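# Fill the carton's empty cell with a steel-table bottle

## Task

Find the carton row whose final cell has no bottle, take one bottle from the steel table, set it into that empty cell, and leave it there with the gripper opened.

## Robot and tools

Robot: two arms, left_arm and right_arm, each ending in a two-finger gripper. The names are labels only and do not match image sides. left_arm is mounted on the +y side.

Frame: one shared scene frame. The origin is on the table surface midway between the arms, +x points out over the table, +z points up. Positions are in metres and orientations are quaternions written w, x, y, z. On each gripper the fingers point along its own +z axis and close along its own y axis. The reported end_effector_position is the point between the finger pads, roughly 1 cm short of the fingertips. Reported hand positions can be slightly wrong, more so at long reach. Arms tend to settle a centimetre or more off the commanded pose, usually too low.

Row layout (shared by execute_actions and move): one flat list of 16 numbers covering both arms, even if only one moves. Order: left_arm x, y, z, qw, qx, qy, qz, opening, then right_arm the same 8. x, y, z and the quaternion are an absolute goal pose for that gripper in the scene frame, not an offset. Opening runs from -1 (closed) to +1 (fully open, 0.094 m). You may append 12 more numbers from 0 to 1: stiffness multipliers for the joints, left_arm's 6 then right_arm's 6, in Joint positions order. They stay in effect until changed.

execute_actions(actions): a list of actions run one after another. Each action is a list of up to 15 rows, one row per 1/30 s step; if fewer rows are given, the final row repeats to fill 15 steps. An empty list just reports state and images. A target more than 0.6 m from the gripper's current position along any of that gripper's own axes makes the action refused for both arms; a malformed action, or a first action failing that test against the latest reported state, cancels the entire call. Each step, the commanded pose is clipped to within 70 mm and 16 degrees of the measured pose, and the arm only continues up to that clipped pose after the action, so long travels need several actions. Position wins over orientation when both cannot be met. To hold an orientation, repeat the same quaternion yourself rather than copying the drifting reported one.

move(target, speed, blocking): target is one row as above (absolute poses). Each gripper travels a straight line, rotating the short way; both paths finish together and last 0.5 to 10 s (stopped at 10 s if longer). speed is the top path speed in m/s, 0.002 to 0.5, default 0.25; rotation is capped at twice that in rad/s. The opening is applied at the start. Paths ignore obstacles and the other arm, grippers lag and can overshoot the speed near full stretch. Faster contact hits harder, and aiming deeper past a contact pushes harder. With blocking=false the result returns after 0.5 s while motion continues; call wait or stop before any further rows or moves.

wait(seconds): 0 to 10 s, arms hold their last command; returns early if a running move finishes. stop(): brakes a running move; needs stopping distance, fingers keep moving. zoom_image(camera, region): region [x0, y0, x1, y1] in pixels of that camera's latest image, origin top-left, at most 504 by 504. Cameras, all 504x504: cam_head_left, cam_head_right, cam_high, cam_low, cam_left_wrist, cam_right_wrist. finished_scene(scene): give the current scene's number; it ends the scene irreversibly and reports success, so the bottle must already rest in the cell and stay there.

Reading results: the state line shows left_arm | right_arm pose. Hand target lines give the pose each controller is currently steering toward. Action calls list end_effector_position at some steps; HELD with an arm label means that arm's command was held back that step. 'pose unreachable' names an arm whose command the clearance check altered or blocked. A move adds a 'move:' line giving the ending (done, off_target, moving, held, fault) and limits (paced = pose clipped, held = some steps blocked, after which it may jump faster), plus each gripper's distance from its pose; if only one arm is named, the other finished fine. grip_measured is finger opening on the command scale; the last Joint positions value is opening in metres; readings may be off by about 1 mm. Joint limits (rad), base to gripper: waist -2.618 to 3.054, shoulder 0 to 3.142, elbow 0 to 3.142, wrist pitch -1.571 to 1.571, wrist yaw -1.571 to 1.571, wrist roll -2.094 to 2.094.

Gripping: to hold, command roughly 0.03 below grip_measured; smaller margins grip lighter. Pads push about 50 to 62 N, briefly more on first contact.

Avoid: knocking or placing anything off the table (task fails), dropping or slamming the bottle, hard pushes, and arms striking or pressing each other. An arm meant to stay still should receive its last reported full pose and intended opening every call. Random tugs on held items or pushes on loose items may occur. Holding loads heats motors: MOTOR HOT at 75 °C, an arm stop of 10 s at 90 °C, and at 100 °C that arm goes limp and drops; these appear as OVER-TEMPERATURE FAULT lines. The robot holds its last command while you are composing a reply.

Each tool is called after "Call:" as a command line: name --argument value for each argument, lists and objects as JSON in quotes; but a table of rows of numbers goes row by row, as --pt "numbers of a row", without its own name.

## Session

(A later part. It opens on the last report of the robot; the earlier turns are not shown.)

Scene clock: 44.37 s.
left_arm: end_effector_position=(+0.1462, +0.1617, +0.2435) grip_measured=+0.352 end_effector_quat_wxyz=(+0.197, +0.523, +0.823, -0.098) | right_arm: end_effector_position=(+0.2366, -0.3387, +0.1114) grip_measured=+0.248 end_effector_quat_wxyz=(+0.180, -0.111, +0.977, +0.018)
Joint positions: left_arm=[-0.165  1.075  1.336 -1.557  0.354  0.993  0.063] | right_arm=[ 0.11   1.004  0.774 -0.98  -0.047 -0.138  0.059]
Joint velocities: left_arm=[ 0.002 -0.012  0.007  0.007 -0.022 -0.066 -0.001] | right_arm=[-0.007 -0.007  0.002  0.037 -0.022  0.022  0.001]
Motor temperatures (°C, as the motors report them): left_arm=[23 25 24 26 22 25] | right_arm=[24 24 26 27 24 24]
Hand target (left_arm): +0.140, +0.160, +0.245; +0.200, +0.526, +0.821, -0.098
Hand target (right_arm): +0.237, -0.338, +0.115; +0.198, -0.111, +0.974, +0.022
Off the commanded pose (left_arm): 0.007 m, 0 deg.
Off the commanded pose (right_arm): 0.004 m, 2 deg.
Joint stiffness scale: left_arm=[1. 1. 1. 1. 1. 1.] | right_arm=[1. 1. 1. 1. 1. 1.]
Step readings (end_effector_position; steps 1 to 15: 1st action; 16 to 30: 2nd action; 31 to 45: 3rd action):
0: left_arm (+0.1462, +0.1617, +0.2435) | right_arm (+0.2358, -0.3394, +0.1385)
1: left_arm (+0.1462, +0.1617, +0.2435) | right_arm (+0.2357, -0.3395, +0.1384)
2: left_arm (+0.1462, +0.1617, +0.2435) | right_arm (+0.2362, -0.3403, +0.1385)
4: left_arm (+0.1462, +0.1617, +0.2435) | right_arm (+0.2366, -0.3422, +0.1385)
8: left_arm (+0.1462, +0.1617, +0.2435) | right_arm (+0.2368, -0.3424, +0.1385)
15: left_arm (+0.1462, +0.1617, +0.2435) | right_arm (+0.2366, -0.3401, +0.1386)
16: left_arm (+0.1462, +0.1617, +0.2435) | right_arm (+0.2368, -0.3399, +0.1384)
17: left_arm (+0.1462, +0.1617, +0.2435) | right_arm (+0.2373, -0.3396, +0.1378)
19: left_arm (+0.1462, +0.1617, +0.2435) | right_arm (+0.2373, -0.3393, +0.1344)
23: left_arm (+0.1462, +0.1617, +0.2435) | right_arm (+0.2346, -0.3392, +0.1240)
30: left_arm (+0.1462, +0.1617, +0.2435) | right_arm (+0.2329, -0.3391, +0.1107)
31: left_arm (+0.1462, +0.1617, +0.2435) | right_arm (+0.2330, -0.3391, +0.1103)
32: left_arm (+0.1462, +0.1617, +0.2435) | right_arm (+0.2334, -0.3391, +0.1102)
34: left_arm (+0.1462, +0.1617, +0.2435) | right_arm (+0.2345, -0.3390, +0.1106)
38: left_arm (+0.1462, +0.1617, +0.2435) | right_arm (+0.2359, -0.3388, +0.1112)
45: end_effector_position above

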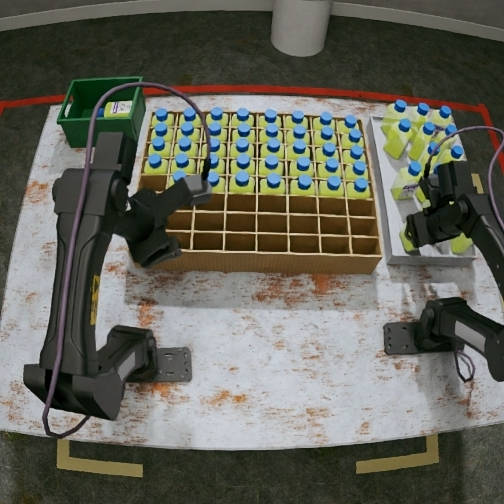

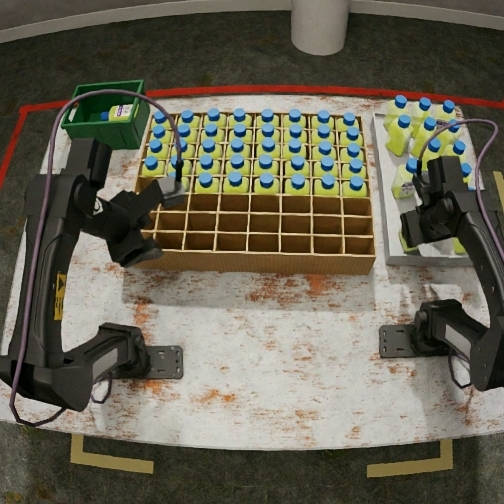

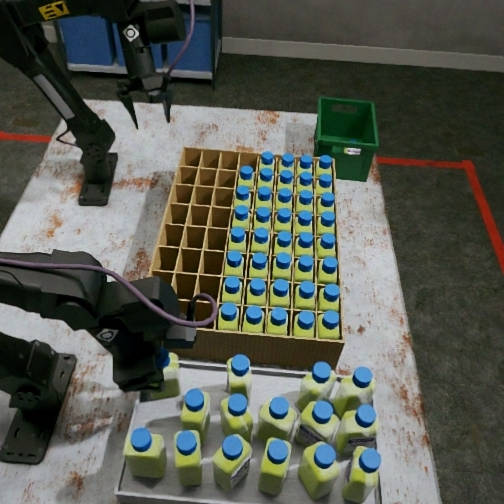

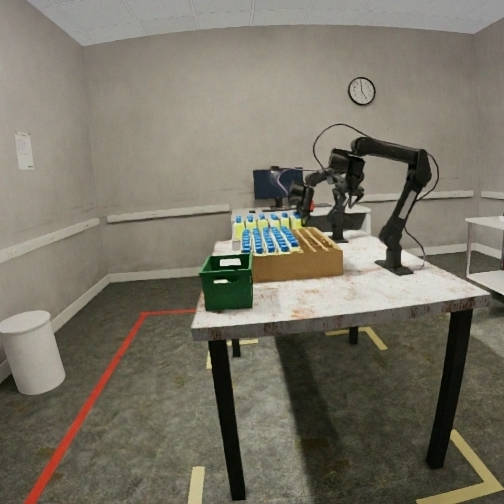

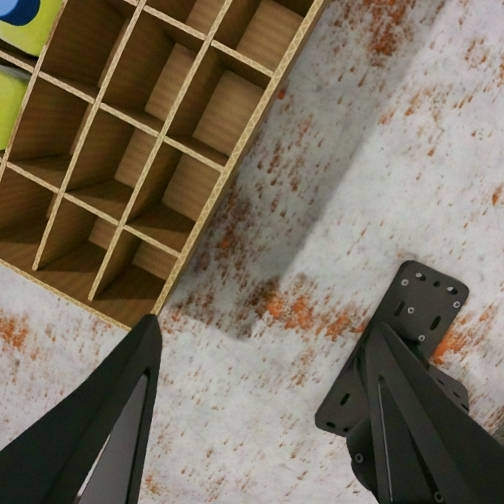

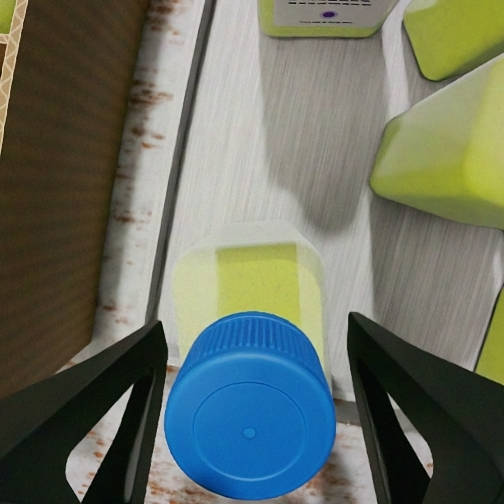

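Call:
execute_actions --actions '[[[0.14, 0.16, 0.245, 0.20, 0.526, 0.821, -0.098, 0.35, 0.2375, -0.338, 0.115, 0.1981, -0.1109, 0.9736, 0.0226, -0.28]], [[0.14, 0.16, 0.245, 0.20, 0.526, 0.821, -0.098, 0.35, 0.2375, -0.338, 0.115, 0.1981, -0.1109, 0.9736, 0.0226, -0.28]]]'

Scene clock: 45.83 s.
left_arm: end_effector_position=(+0.1462, +0.1617, +0.2435) grip_measured=+0.352 end_effector_quat_wxyz=(+0.197, +0.523, +0.823, -0.098) | right_arm: end_effector_position=(+0.2368, -0.3386, +0.1115) grip_measured=-0.235 end_effector_quat_wxyz=(+0.180, -0.111, +0.977, +0.018)
Joint positions: left_arm=[-0.165  1.075  1.336 -1.557  0.354  0.993  0.063] | right_arm=[ 0.11   1.004  0.774 -0.979 -0.048 -0.138  0.036]
Joint velocities: left_arm=[-0.022  0.012 -0.007 -0.066  0.037 -0.081 -0.001] | right_arm=[-0.012  0.002  0.032 -0.037  0.051 -0.11   0.   ]
Motor temperatures (°C, as the motors report them): left_arm=[23 25 24 26 22 25] | right_arm=[24 24 26 27 24 24]
Hand target (left_arm): +0.140, +0.160, +0.245; +0.200, +0.526, +0.821, -0.098
Hand target (right_arm): +0.237, -0.338, +0.115; +0.198, -0.111, +0.974, +0.022
Off the commanded pose (left_arm): 0.007 m, 0 deg.
Off the commanded pose (right_arm): 0.004 m, 2 deg.
Joint stiffness scale: left_arm=[1. 1. 1. 1. 1. 1.] | right_arm=[1. 1. 1. 1. 1. 1.]
Step readings (end_effector_position; steps 1 to 15: 1st action; 16 to 30: 2nd action):
0: left_arm (+0.1462, +0.1617, +0.2435) | right_arm (+0.2368, -0.3387, +0.1115)
1: left_arm (+0.1462, +0.1617, +0.2435) | right_arm (+0.2368, -0.3387, +0.1115)
2: left_arm (+0.1462, +0.1617, +0.2435) | right_arm (+0.2368, -0.3387, +0.1115)
4: left_arm (+0.1462, +0.1617, +0.2435) | right_arm (+0.2368, -0.3386, +0.1115)
8: left_arm (+0.1462, +0.1617, +0.2435) | right_arm (+0.2368, -0.3386, +0.1115)
15: left_arm (+0.1462, +0.1617, +0.2435) | right_arm (+0.2368, -0.3386, +0.1115)
16: left_arm (+0.1462, +0.1617, +0.2435) | right_arm (+0.2368, -0.3386, +0.1115)
17: left_arm (+0.1462, +0.1617, +0.2435) | right_arm (+0.2368, -0.3386, +0.1115)
19: left_arm (+0.1462, +0.1617, +0.2435) | right_arm (+0.2368, -0.3386, +0.1115)
23: left_arm (+0.1462, +0.1617, +0.2435) | right_arm (+0.2368, -0.3386, +0.1115)
30: end_effector_position above

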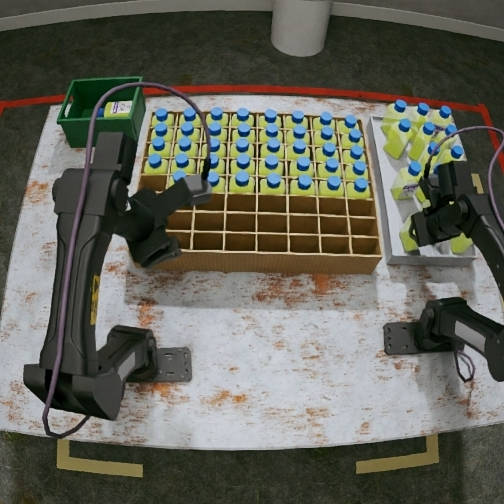

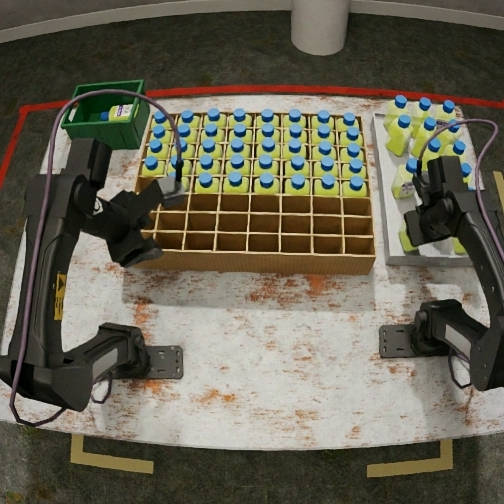

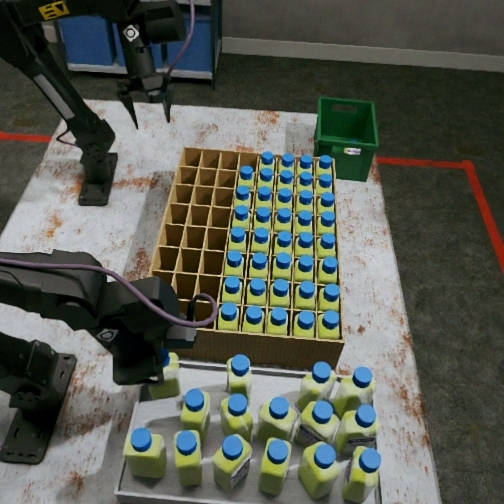

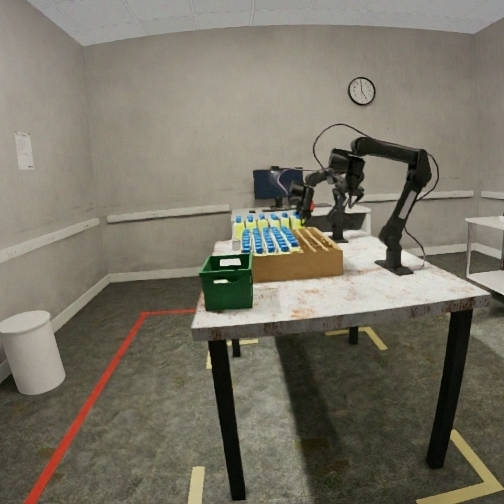

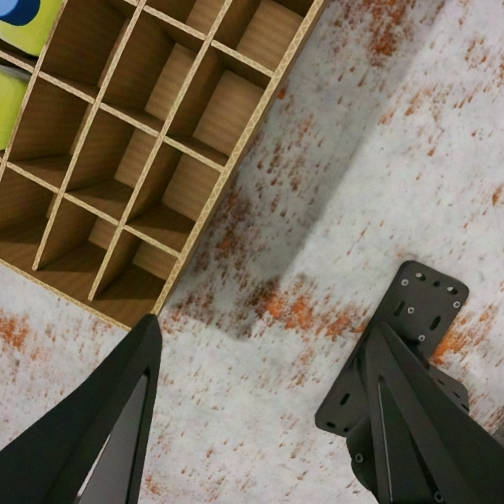

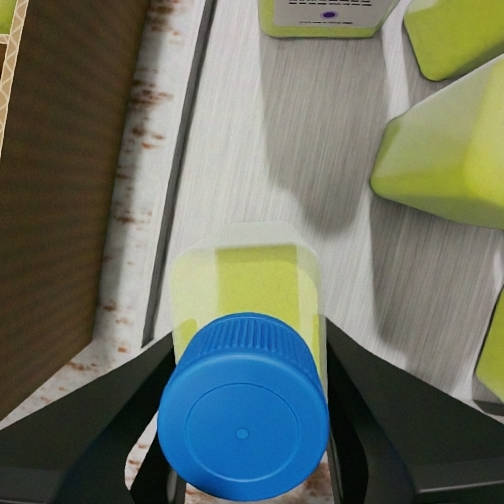

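Call:
move --target '[0.14, 0.16, 0.245, 0.20, 0.526, 0.821, -0.098, 0.35, 0.228, -0.30, 0.228, 0.1960, -0.1870, 0.9619, 0.0381, -0.275]' --speed 0.2

Scene clock: 55.53 s.
left_arm: end_effector_position=(+0.1462, +0.1617, +0.2435) grip_measured=+0.352 end_effector_quat_wxyz=(+0.197, +0.523, +0.823, -0.098) | right_arm: end_effector_position=(+0.2216, -0.3032, +0.2201) grip_measured=-0.235 end_effector_quat_wxyz=(+0.187, -0.186, +0.964, +0.037)
Joint positions: left_arm=[-0.165  1.075  1.336 -1.557  0.354  0.993  0.063] | right_arm=[ 0.283  1.05   1.231 -1.372 -0.049 -0.119  0.036]
Joint velocities: left_arm=[ 0.017  0.027 -0.002  0.007 -0.007 -0.037  0.   ] | right_arm=[ 0.002 -0.017 -0.012 -0.022  0.037  0.022  0.   ]
Motor temperatures (°C, as the motors report them): left_arm=[23 24 24 26 22 25] | right_arm=[24 24 26 27 24 24]
Hand target (left_arm): +0.140, +0.160, +0.245; +0.200, +0.526, +0.821, -0.098
Hand target (right_arm): +0.225, -0.300, +0.228; +0.195, -0.187, +0.962, +0.041
Off the commanded pose (left_arm): 0.007 m, 0 deg.
Off the commanded pose (right_arm): 0.011 m, 1 deg.
Joint stiffness scale: left_arm=[1. 1. 1. 1. 1. 1.] | right_arm=[1. 1. 1. 1. 1. 1.]
move: off_target (right_arm)

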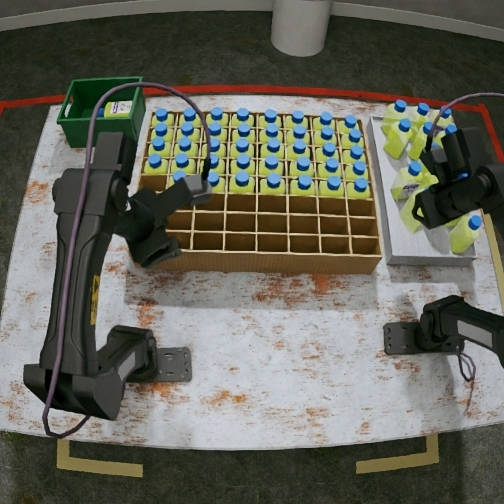

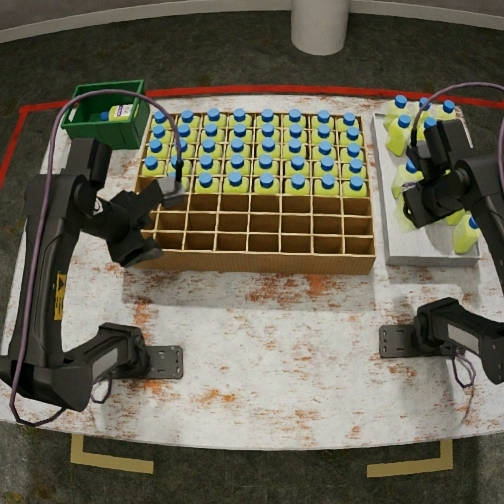

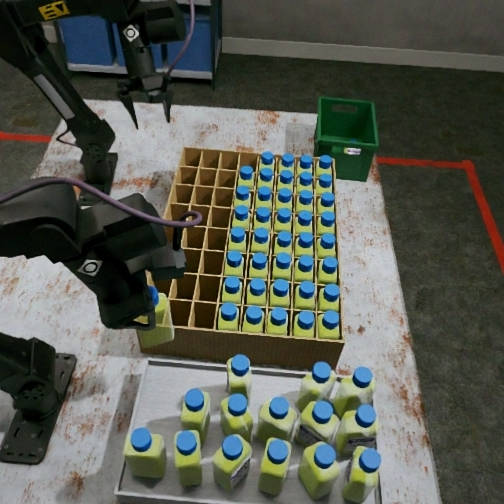

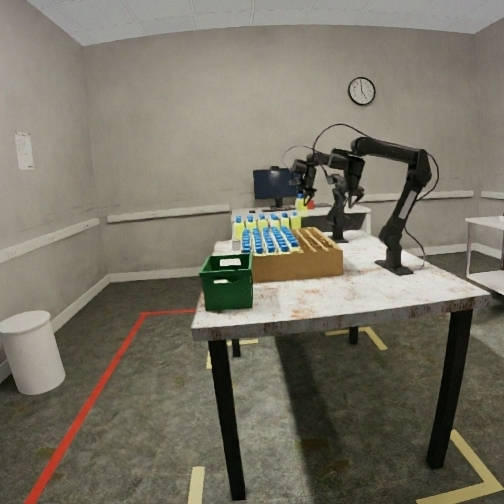

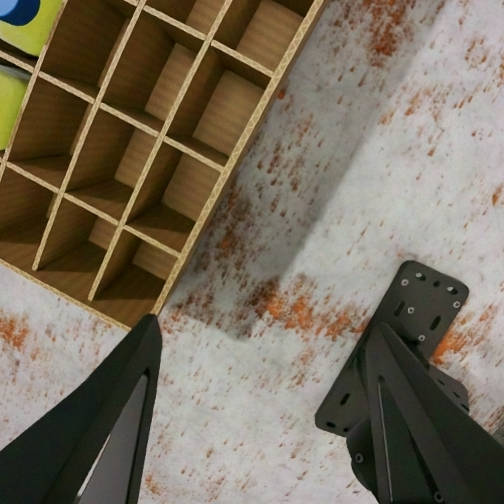

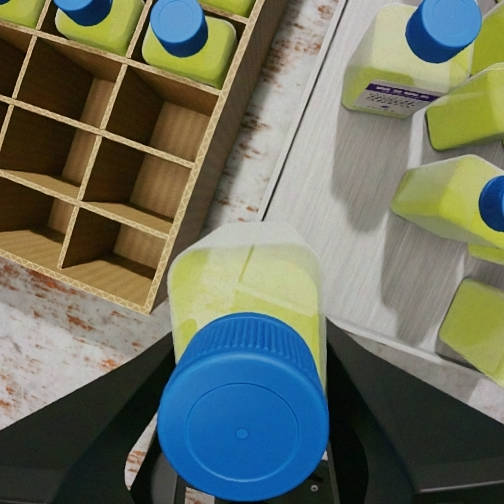

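Call:
move --target '[0.14, 0.16, 0.245, 0.20, 0.526, 0.821, -0.098, 0.35, 0.14, -0.03, 0.228, 0.1807, -0.4141, 0.8881, 0.0843, -0.275]' --speed 0.25

Scene clock: 57.57 s.
left_arm: end_effector_position=(+0.1462, +0.1617, +0.2435) grip_measured=+0.352 end_effector_quat_wxyz=(+0.197, +0.523, +0.823, -0.098) | right_arm: end_effector_position=(+0.1327, -0.0362, +0.2136) grip_measured=-0.236 end_effector_quat_wxyz=(+0.146, -0.419, +0.892, +0.083)
Joint positions: left_arm=[-0.165  1.075  1.336 -1.557  0.354  0.993  0.063] | right_arm=[ 1.325  1.594  1.619 -1.275  0.111  0.399  0.036]
Joint velocities: left_arm=[-0.007  0.002  0.007 -0.081  0.022  0.022 -0.   ] | right_arm=[-0.012 -0.007  0.012  0.022 -0.007 -0.037  0.001]
Motor temperatures (°C, as the motors report them): left_arm=[23 24 24 26 22 25] | right_arm=[24 24 26 27 24 24]
Hand target (left_arm): +0.140, +0.160, +0.245; +0.200, +0.526, +0.821, -0.098
Hand target (right_arm): +0.138, -0.029, +0.229; +0.171, -0.412, +0.890, +0.096
Off the commanded pose (left_arm): 0.007 m, 0 deg.
Off the commanded pose (right_arm): 0.017 m, 4 deg.
Joint stiffness scale: left_arm=[1. 1. 1. 1. 1. 1.] | right_arm=[1. 1. 1. 1. 1. 1.]
move: off_target (right_arm)

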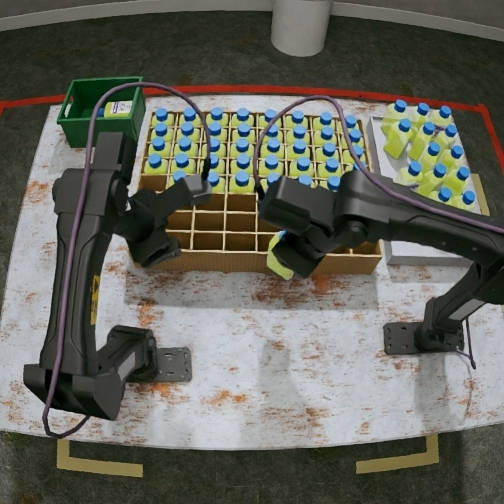

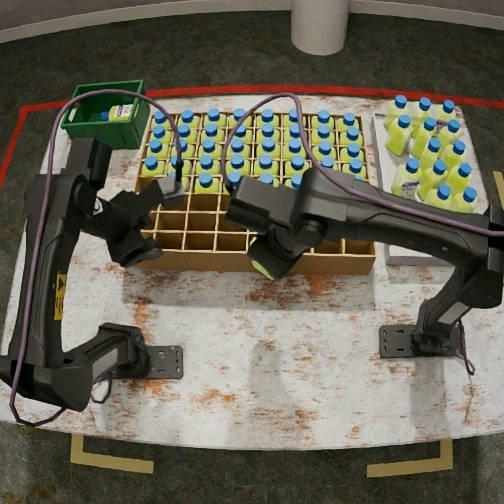

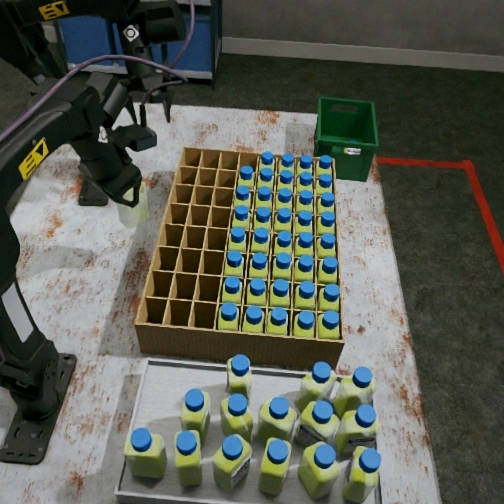

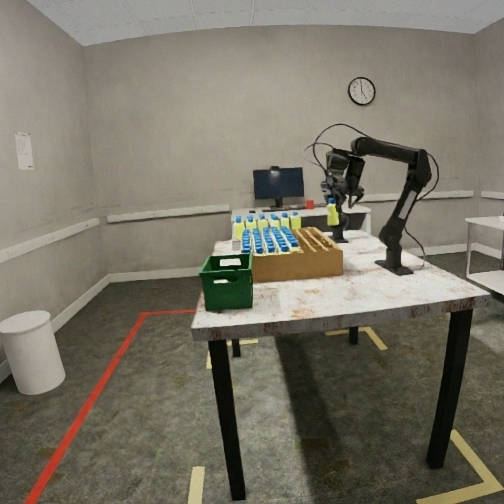

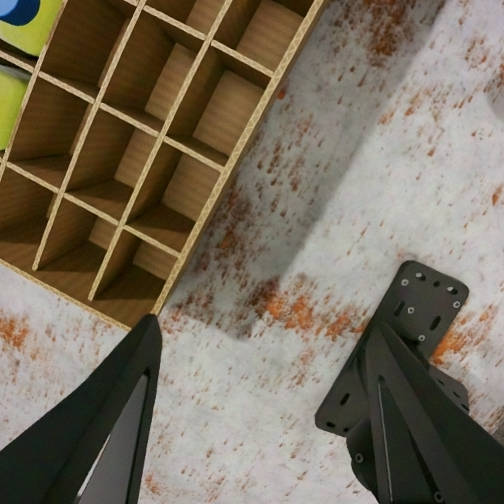

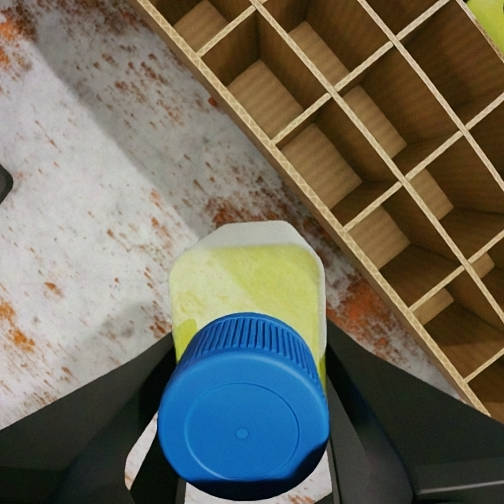

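Call:
move --target '[0.14, 0.16, 0.245, 0.20, 0.526, 0.821, -0.098, 0.35, 0.138, -0.032, 0.118, 0.1923, -0.4130, 0.8856, 0.0897, -0.275]' --speed 0.15

Scene clock: 59.67 s.
left_arm: end_effector_position=(+0.1462, +0.1617, +0.2435) grip_measured=+0.352 end_effector_quat_wxyz=(+0.197, +0.523, +0.823, -0.098) | right_arm: end_effector_position=(+0.1357, -0.0350, +0.1040) grip_measured=-0.236 end_effector_quat_wxyz=(+0.164, -0.419, +0.890, +0.073)
Joint positions: left_arm=[-0.165  1.075  1.336 -1.557  0.354  0.993  0.063] | right_arm=[ 1.34   1.577  1.156 -0.822  0.155  0.405  0.036]
Joint velocities: left_arm=[-0.012 -0.012  0.002 -0.022  0.051 -0.022  0.001] | right_arm=[ 0.002 -0.007  0.012 -0.037  0.037 -0.051 -0.001]
Motor temperatures (°C, as the motors report them): left_arm=[23 24 24 26 22 25] | right_arm=[24 24 26 27 24 24]
Hand target (left_arm): +0.140, +0.160, +0.245; +0.200, +0.526, +0.821, -0.098
Hand target (right_arm): +0.138, -0.030, +0.118; +0.191, -0.413, +0.886, +0.090
Off the commanded pose (left_arm): 0.007 m, 0 deg.
Off the commanded pose (right_arm): 0.014 m, 4 deg.
Joint stiffness scale: left_arm=[1. 1. 1. 1. 1. 1.] | right_arm=[1. 1. 1. 1. 1. 1.]
move: off_target (right_arm)

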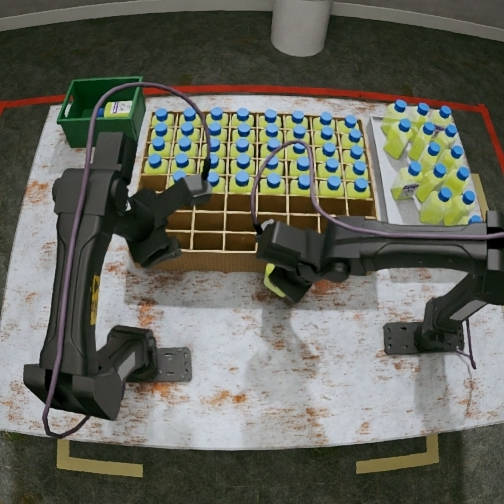

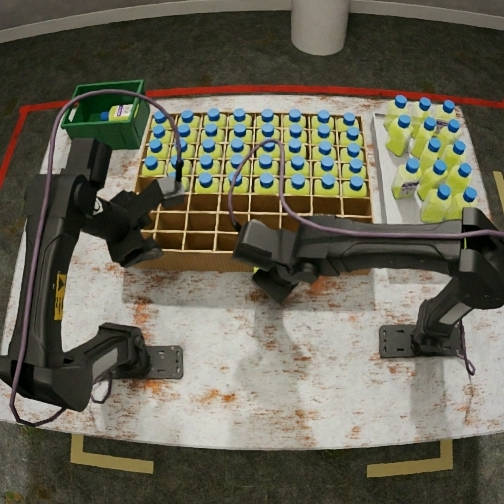

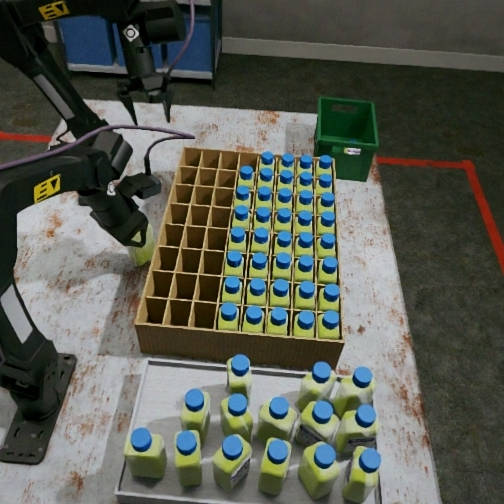

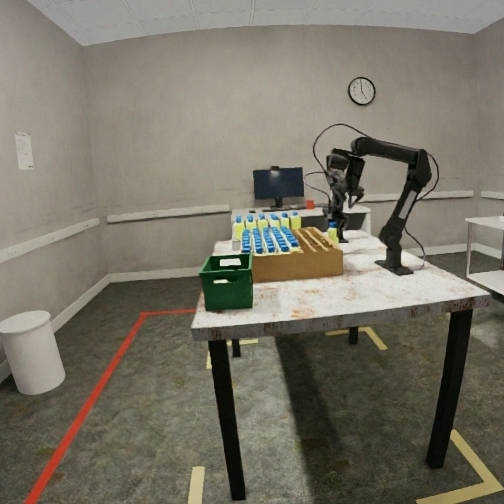

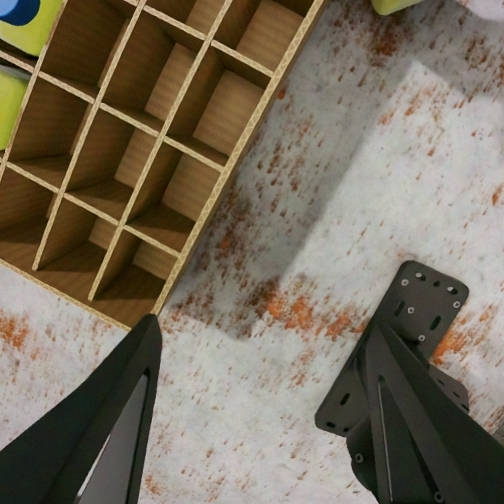

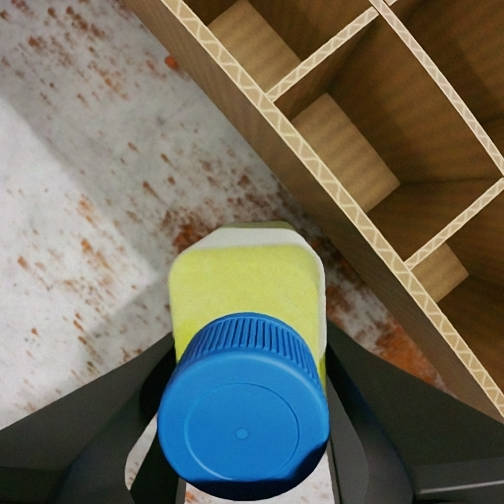

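Call:
move --target '[0.14, 0.16, 0.245, 0.20, 0.526, 0.821, -0.098, 0.35, 0.112, -0.032, 0.114, 0.1923, -0.4130, 0.8856, 0.0897, -0.275]' --speed 0.06

Call:
zoom_image --camera "cam_high" --region '[60, 180, 200, 290]'

Call:
zoom_image --camera "cam_low" --region '[290, 180, 390, 260]'

Scene clock: 61.40 s.
left_arm: end_effector_position=(+0.1462, +0.1617, +0.2435) grip_measured=+0.352 end_effector_quat_wxyz=(+0.197, +0.523, +0.823, -0.098) | right_arm: end_effector_position=(+0.1083, -0.0356, +0.1022) grip_measured=-0.236 end_effector_quat_wxyz=(+0.167, -0.420, +0.889, +0.076)
Joint positions: left_arm=[-0.165  1.075  1.336 -1.557  0.354  0.993  0.063] | right_arm=[ 1.432  1.551  1.121 -0.82   0.183  0.488  0.036]
Joint velocities: left_arm=[ 0.022 -0.002 -0.002 -0.066 -0.007  0.007  0.001] | right_arm=[ 0.012  0.002  0.027 -0.022  0.081  0.066 -0.   ]
Motor temperatures (°C, as the motors report them): left_arm=[23 24 24 26 22 25] | right_arm=[24 25 26 27 24 24]
Hand target (left_arm): +0.140, +0.160, +0.245; +0.200, +0.526, +0.821, -0.098
Hand target (right_arm): +0.111, -0.032, +0.114; +0.190, -0.413, +0.886, +0.090
Off the commanded pose (left_arm): 0.007 m, 0 deg.
Off the commanded pose (right_arm): 0.013 m, 3 deg.
Joint stiffness scale: left_arm=[1. 1. 1. 1. 1. 1.] | right_arm=[1. 1. 1. 1. 1. 1.]
move: off_target (right_arm)

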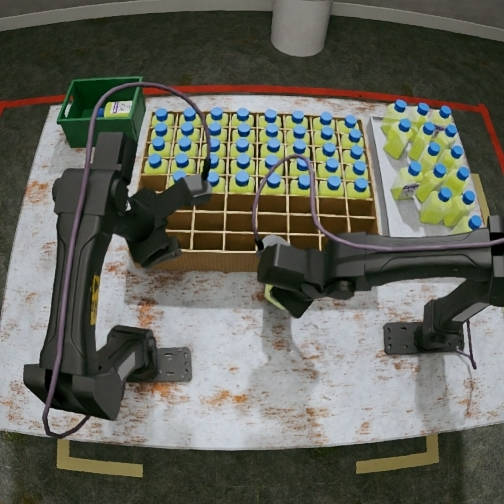

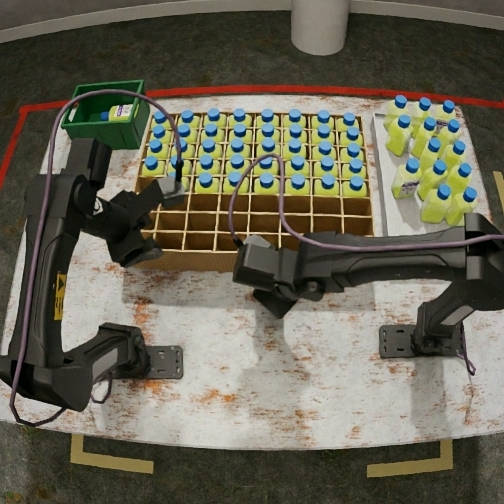

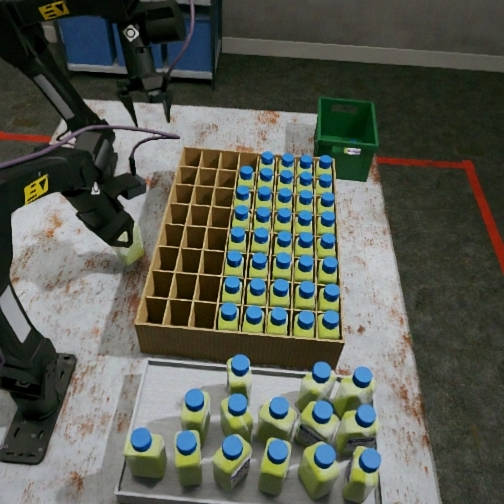

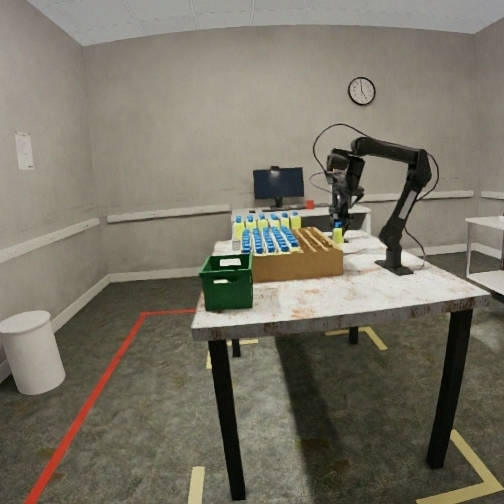

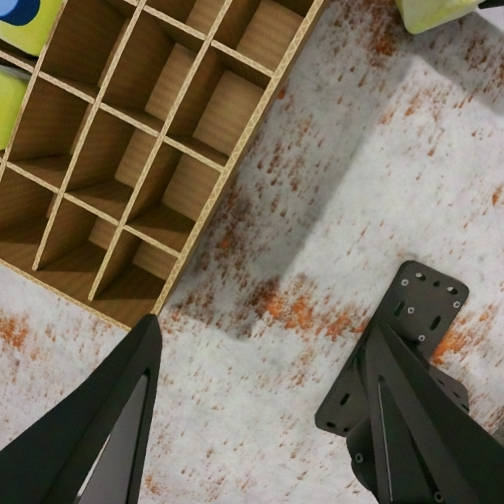

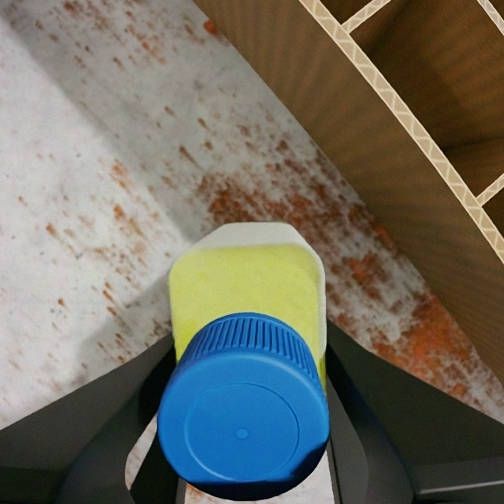

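Region (60, 180, 200, 290) of cam_high's 504x504 image, scaled by 3.600, with more detail than that image has; it fills the top 396 rows of this view, and the rest is white.

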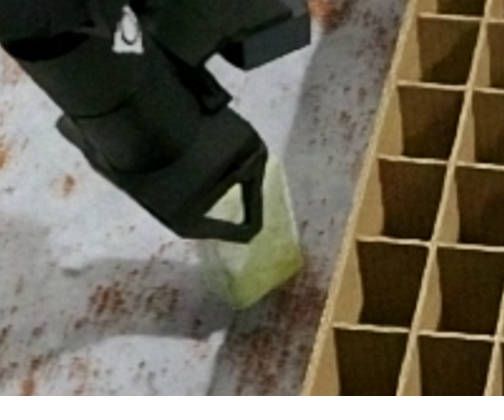

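Region (290, 180, 390, 260) of cam_low's 504x504 image, scaled by 5.040, with more detail than that image has; it fills the top 403 rows of this view, and the rest is white.

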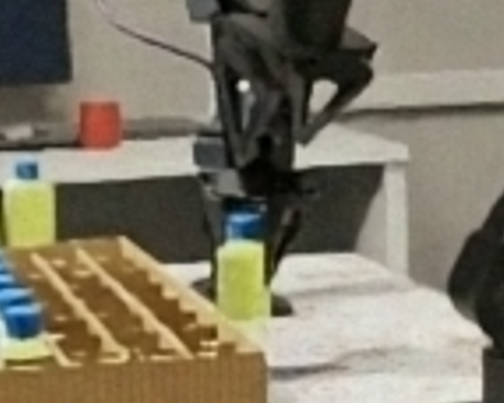

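Call:
execute_actions --actions '[[[0.14, 0.16, 0.245, 0.20, 0.526, 0.821, -0.098, 0.35, 0.112, -0.032, 0.112, 0.1923, -0.4130, 0.8856, 0.0897, -0.275],[0.14, 0.16, 0.245, 0.20, 0.526, 0.821, -0.098, 0.35, 0.112, -0.032, 0.111, 0.1923, -0.4130, 0.8856, 0.0897, -0.275],[0.14, 0.16, 0.245, 0.20, 0.526, 0.821, -0.098, 0.35, 0.112, -0.032, 0.110, 0.1923, -0.4130, 0.8856, 0.0897, -0.275],[0.14, 0.16, 0.245, 0.20, 0.526, 0.821, -0.098, 0.35, 0.112, -0.032, 0.109, 0.1923, -0.4130, 0.8856, 0.0897, -0.275],[0.14, 0.16, 0.245, 0.20, 0.526, 0.821, -0.098, 0.35, 0.112, -0.032, 0.108, 0.1923, -0.4130, 0.8856, 0.0897, -0.275],[0.14, 0.16, 0.245, 0.20, 0.526, 0.821, -0.098, 0.35, 0.112, -0.032, 0.107, 0.1923, -0.4130, 0.8856, 0.0897, -0.275],[0.14, 0.16, 0.245, 0.20, 0.526, 0.821, -0.098, 0.35, 0.112, -0.032, 0.106, 0.1923, -0.4130, 0.8856, 0.0897, -0.275]], [[0.14, 0.16, 0.245, 0.20, 0.526, 0.821, -0.098, 0.35, 0.112, -0.032, 0.106, 0.1923, -0.4130, 0.8856, 0.0897, -0.275]]]'

Call:
zoom_image --camera "cam_high" --region '[60, 180, 200, 290]'

Scene clock: 63.63 s.
left_arm: end_effector_position=(+0.1462, +0.1617, +0.2435) grip_measured=+0.352 end_effector_quat_wxyz=(+0.197, +0.523, +0.823, -0.098) | right_arm: end_effector_position=(+0.1089, -0.0366, +0.0958) grip_measured=-0.236 end_effector_quat_wxyz=(+0.169, -0.419, +0.889, +0.076)
Joint positions: left_arm=[-0.165  1.075  1.336 -1.557  0.354  0.993  0.063] | right_arm=[ 1.432  1.551  1.094 -0.79   0.188  0.49   0.036]
Joint velocities: left_arm=[-0.007 -0.007 -0.007 -0.051  0.022 -0.037 -0.   ] | right_arm=[-0.002  0.002  0.017 -0.11   0.022  0.037 -0.001]
Motor temperatures (°C, as the motors report them): left_arm=[23 24 24 26 22 25] | right_arm=[24 25 26 27 24 24]
Hand target (left_arm): +0.140, +0.160, +0.245; +0.200, +0.526, +0.821, -0.098
Hand target (right_arm): +0.112, -0.032, +0.106; +0.192, -0.413, +0.886, +0.090
Off the commanded pose (left_arm): 0.007 m, 0 deg.
Off the commanded pose (right_arm): 0.012 m, 3 deg.
Joint stiffness scale: left_arm=[1. 1. 1. 1. 1. 1.] | right_arm=[1. 1. 1. 1. 1. 1.]
Step readings (end_effector_position; steps 1 to 15: 1st action; 16 to 30: 2nd action):
0: left_arm (+0.1462, +0.1617, +0.2435) | right_arm (+0.1086, -0.0357, +0.1023)
1: left_arm (+0.1462, +0.1617, +0.2435) | right_arm (+0.1087, -0.0356, +0.1023)
2: left_arm (+0.1462, +0.1617, +0.2435) | right_arm (+0.1088, -0.0354, +0.1024)
4: left_arm (+0.1462, +0.1617, +0.2435) | right_arm (+0.1091, -0.0350, +0.1016)
8: left_arm (+0.1462, +0.1617, +0.2435) | right_arm (+0.1088, -0.0371, +0.0971)
15: left_arm (+0.1462, +0.1617, +0.2435) | right_arm (+0.1087, -0.0375, +0.0955)
16: left_arm (+0.1462, +0.1617, +0.2435) | right_arm (+0.1088, -0.0372, +0.0956)
17: left_arm (+0.1462, +0.1617, +0.2435) | right_arm (+0.1088, -0.0371, +0.0957)
19: left_arm (+0.1462, +0.1617, +0.2435) | right_arm (+0.1088, -0.0369, +0.0957)
23: left_arm (+0.1462, +0.1617, +0.2435) | right_arm (+0.1089, -0.0367, +0.0958)
30: end_effector_position above

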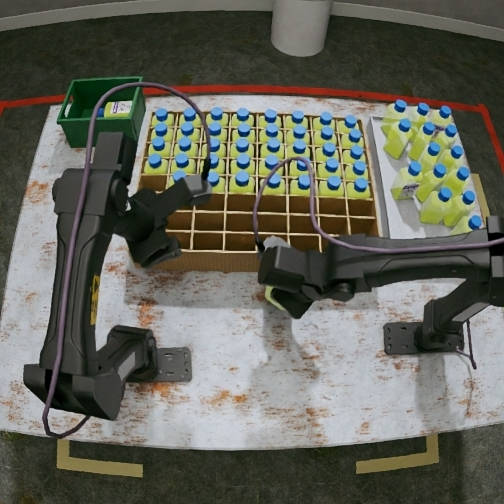

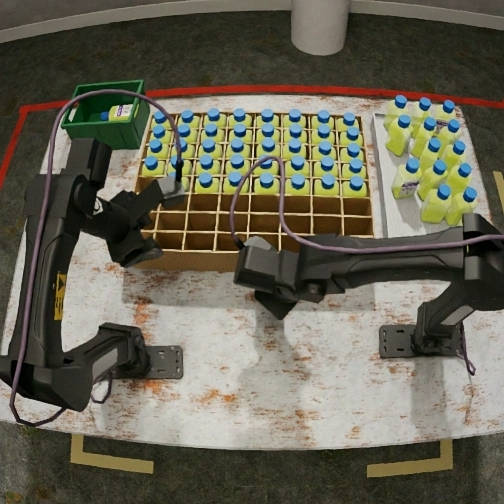

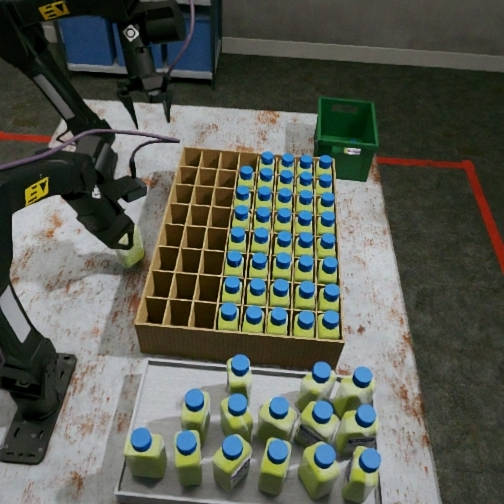

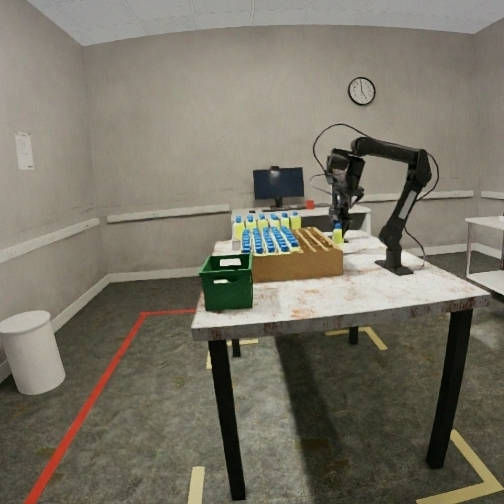

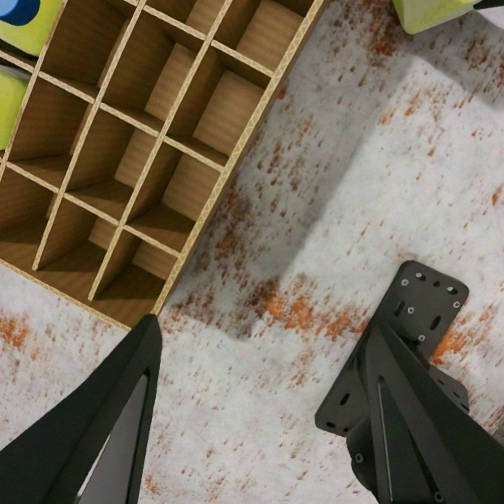

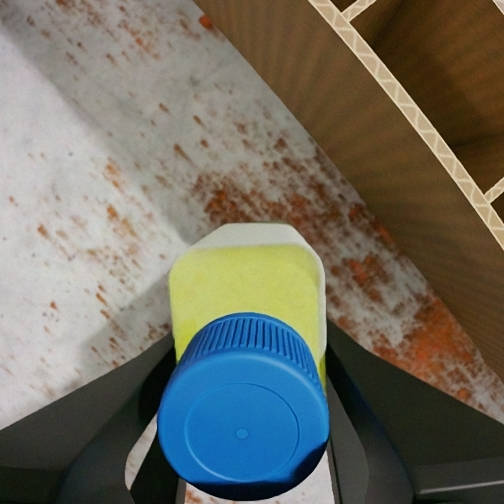

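Region (60, 180, 200, 290) of cam_high's 504x504 image, scaled by 3.600, with more detail than that image has; it fills the top 396 rows of this view, and the rest is white.

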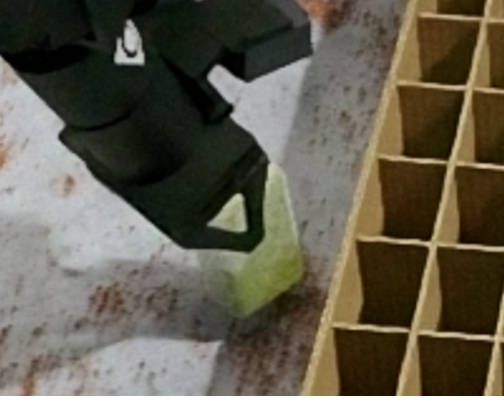

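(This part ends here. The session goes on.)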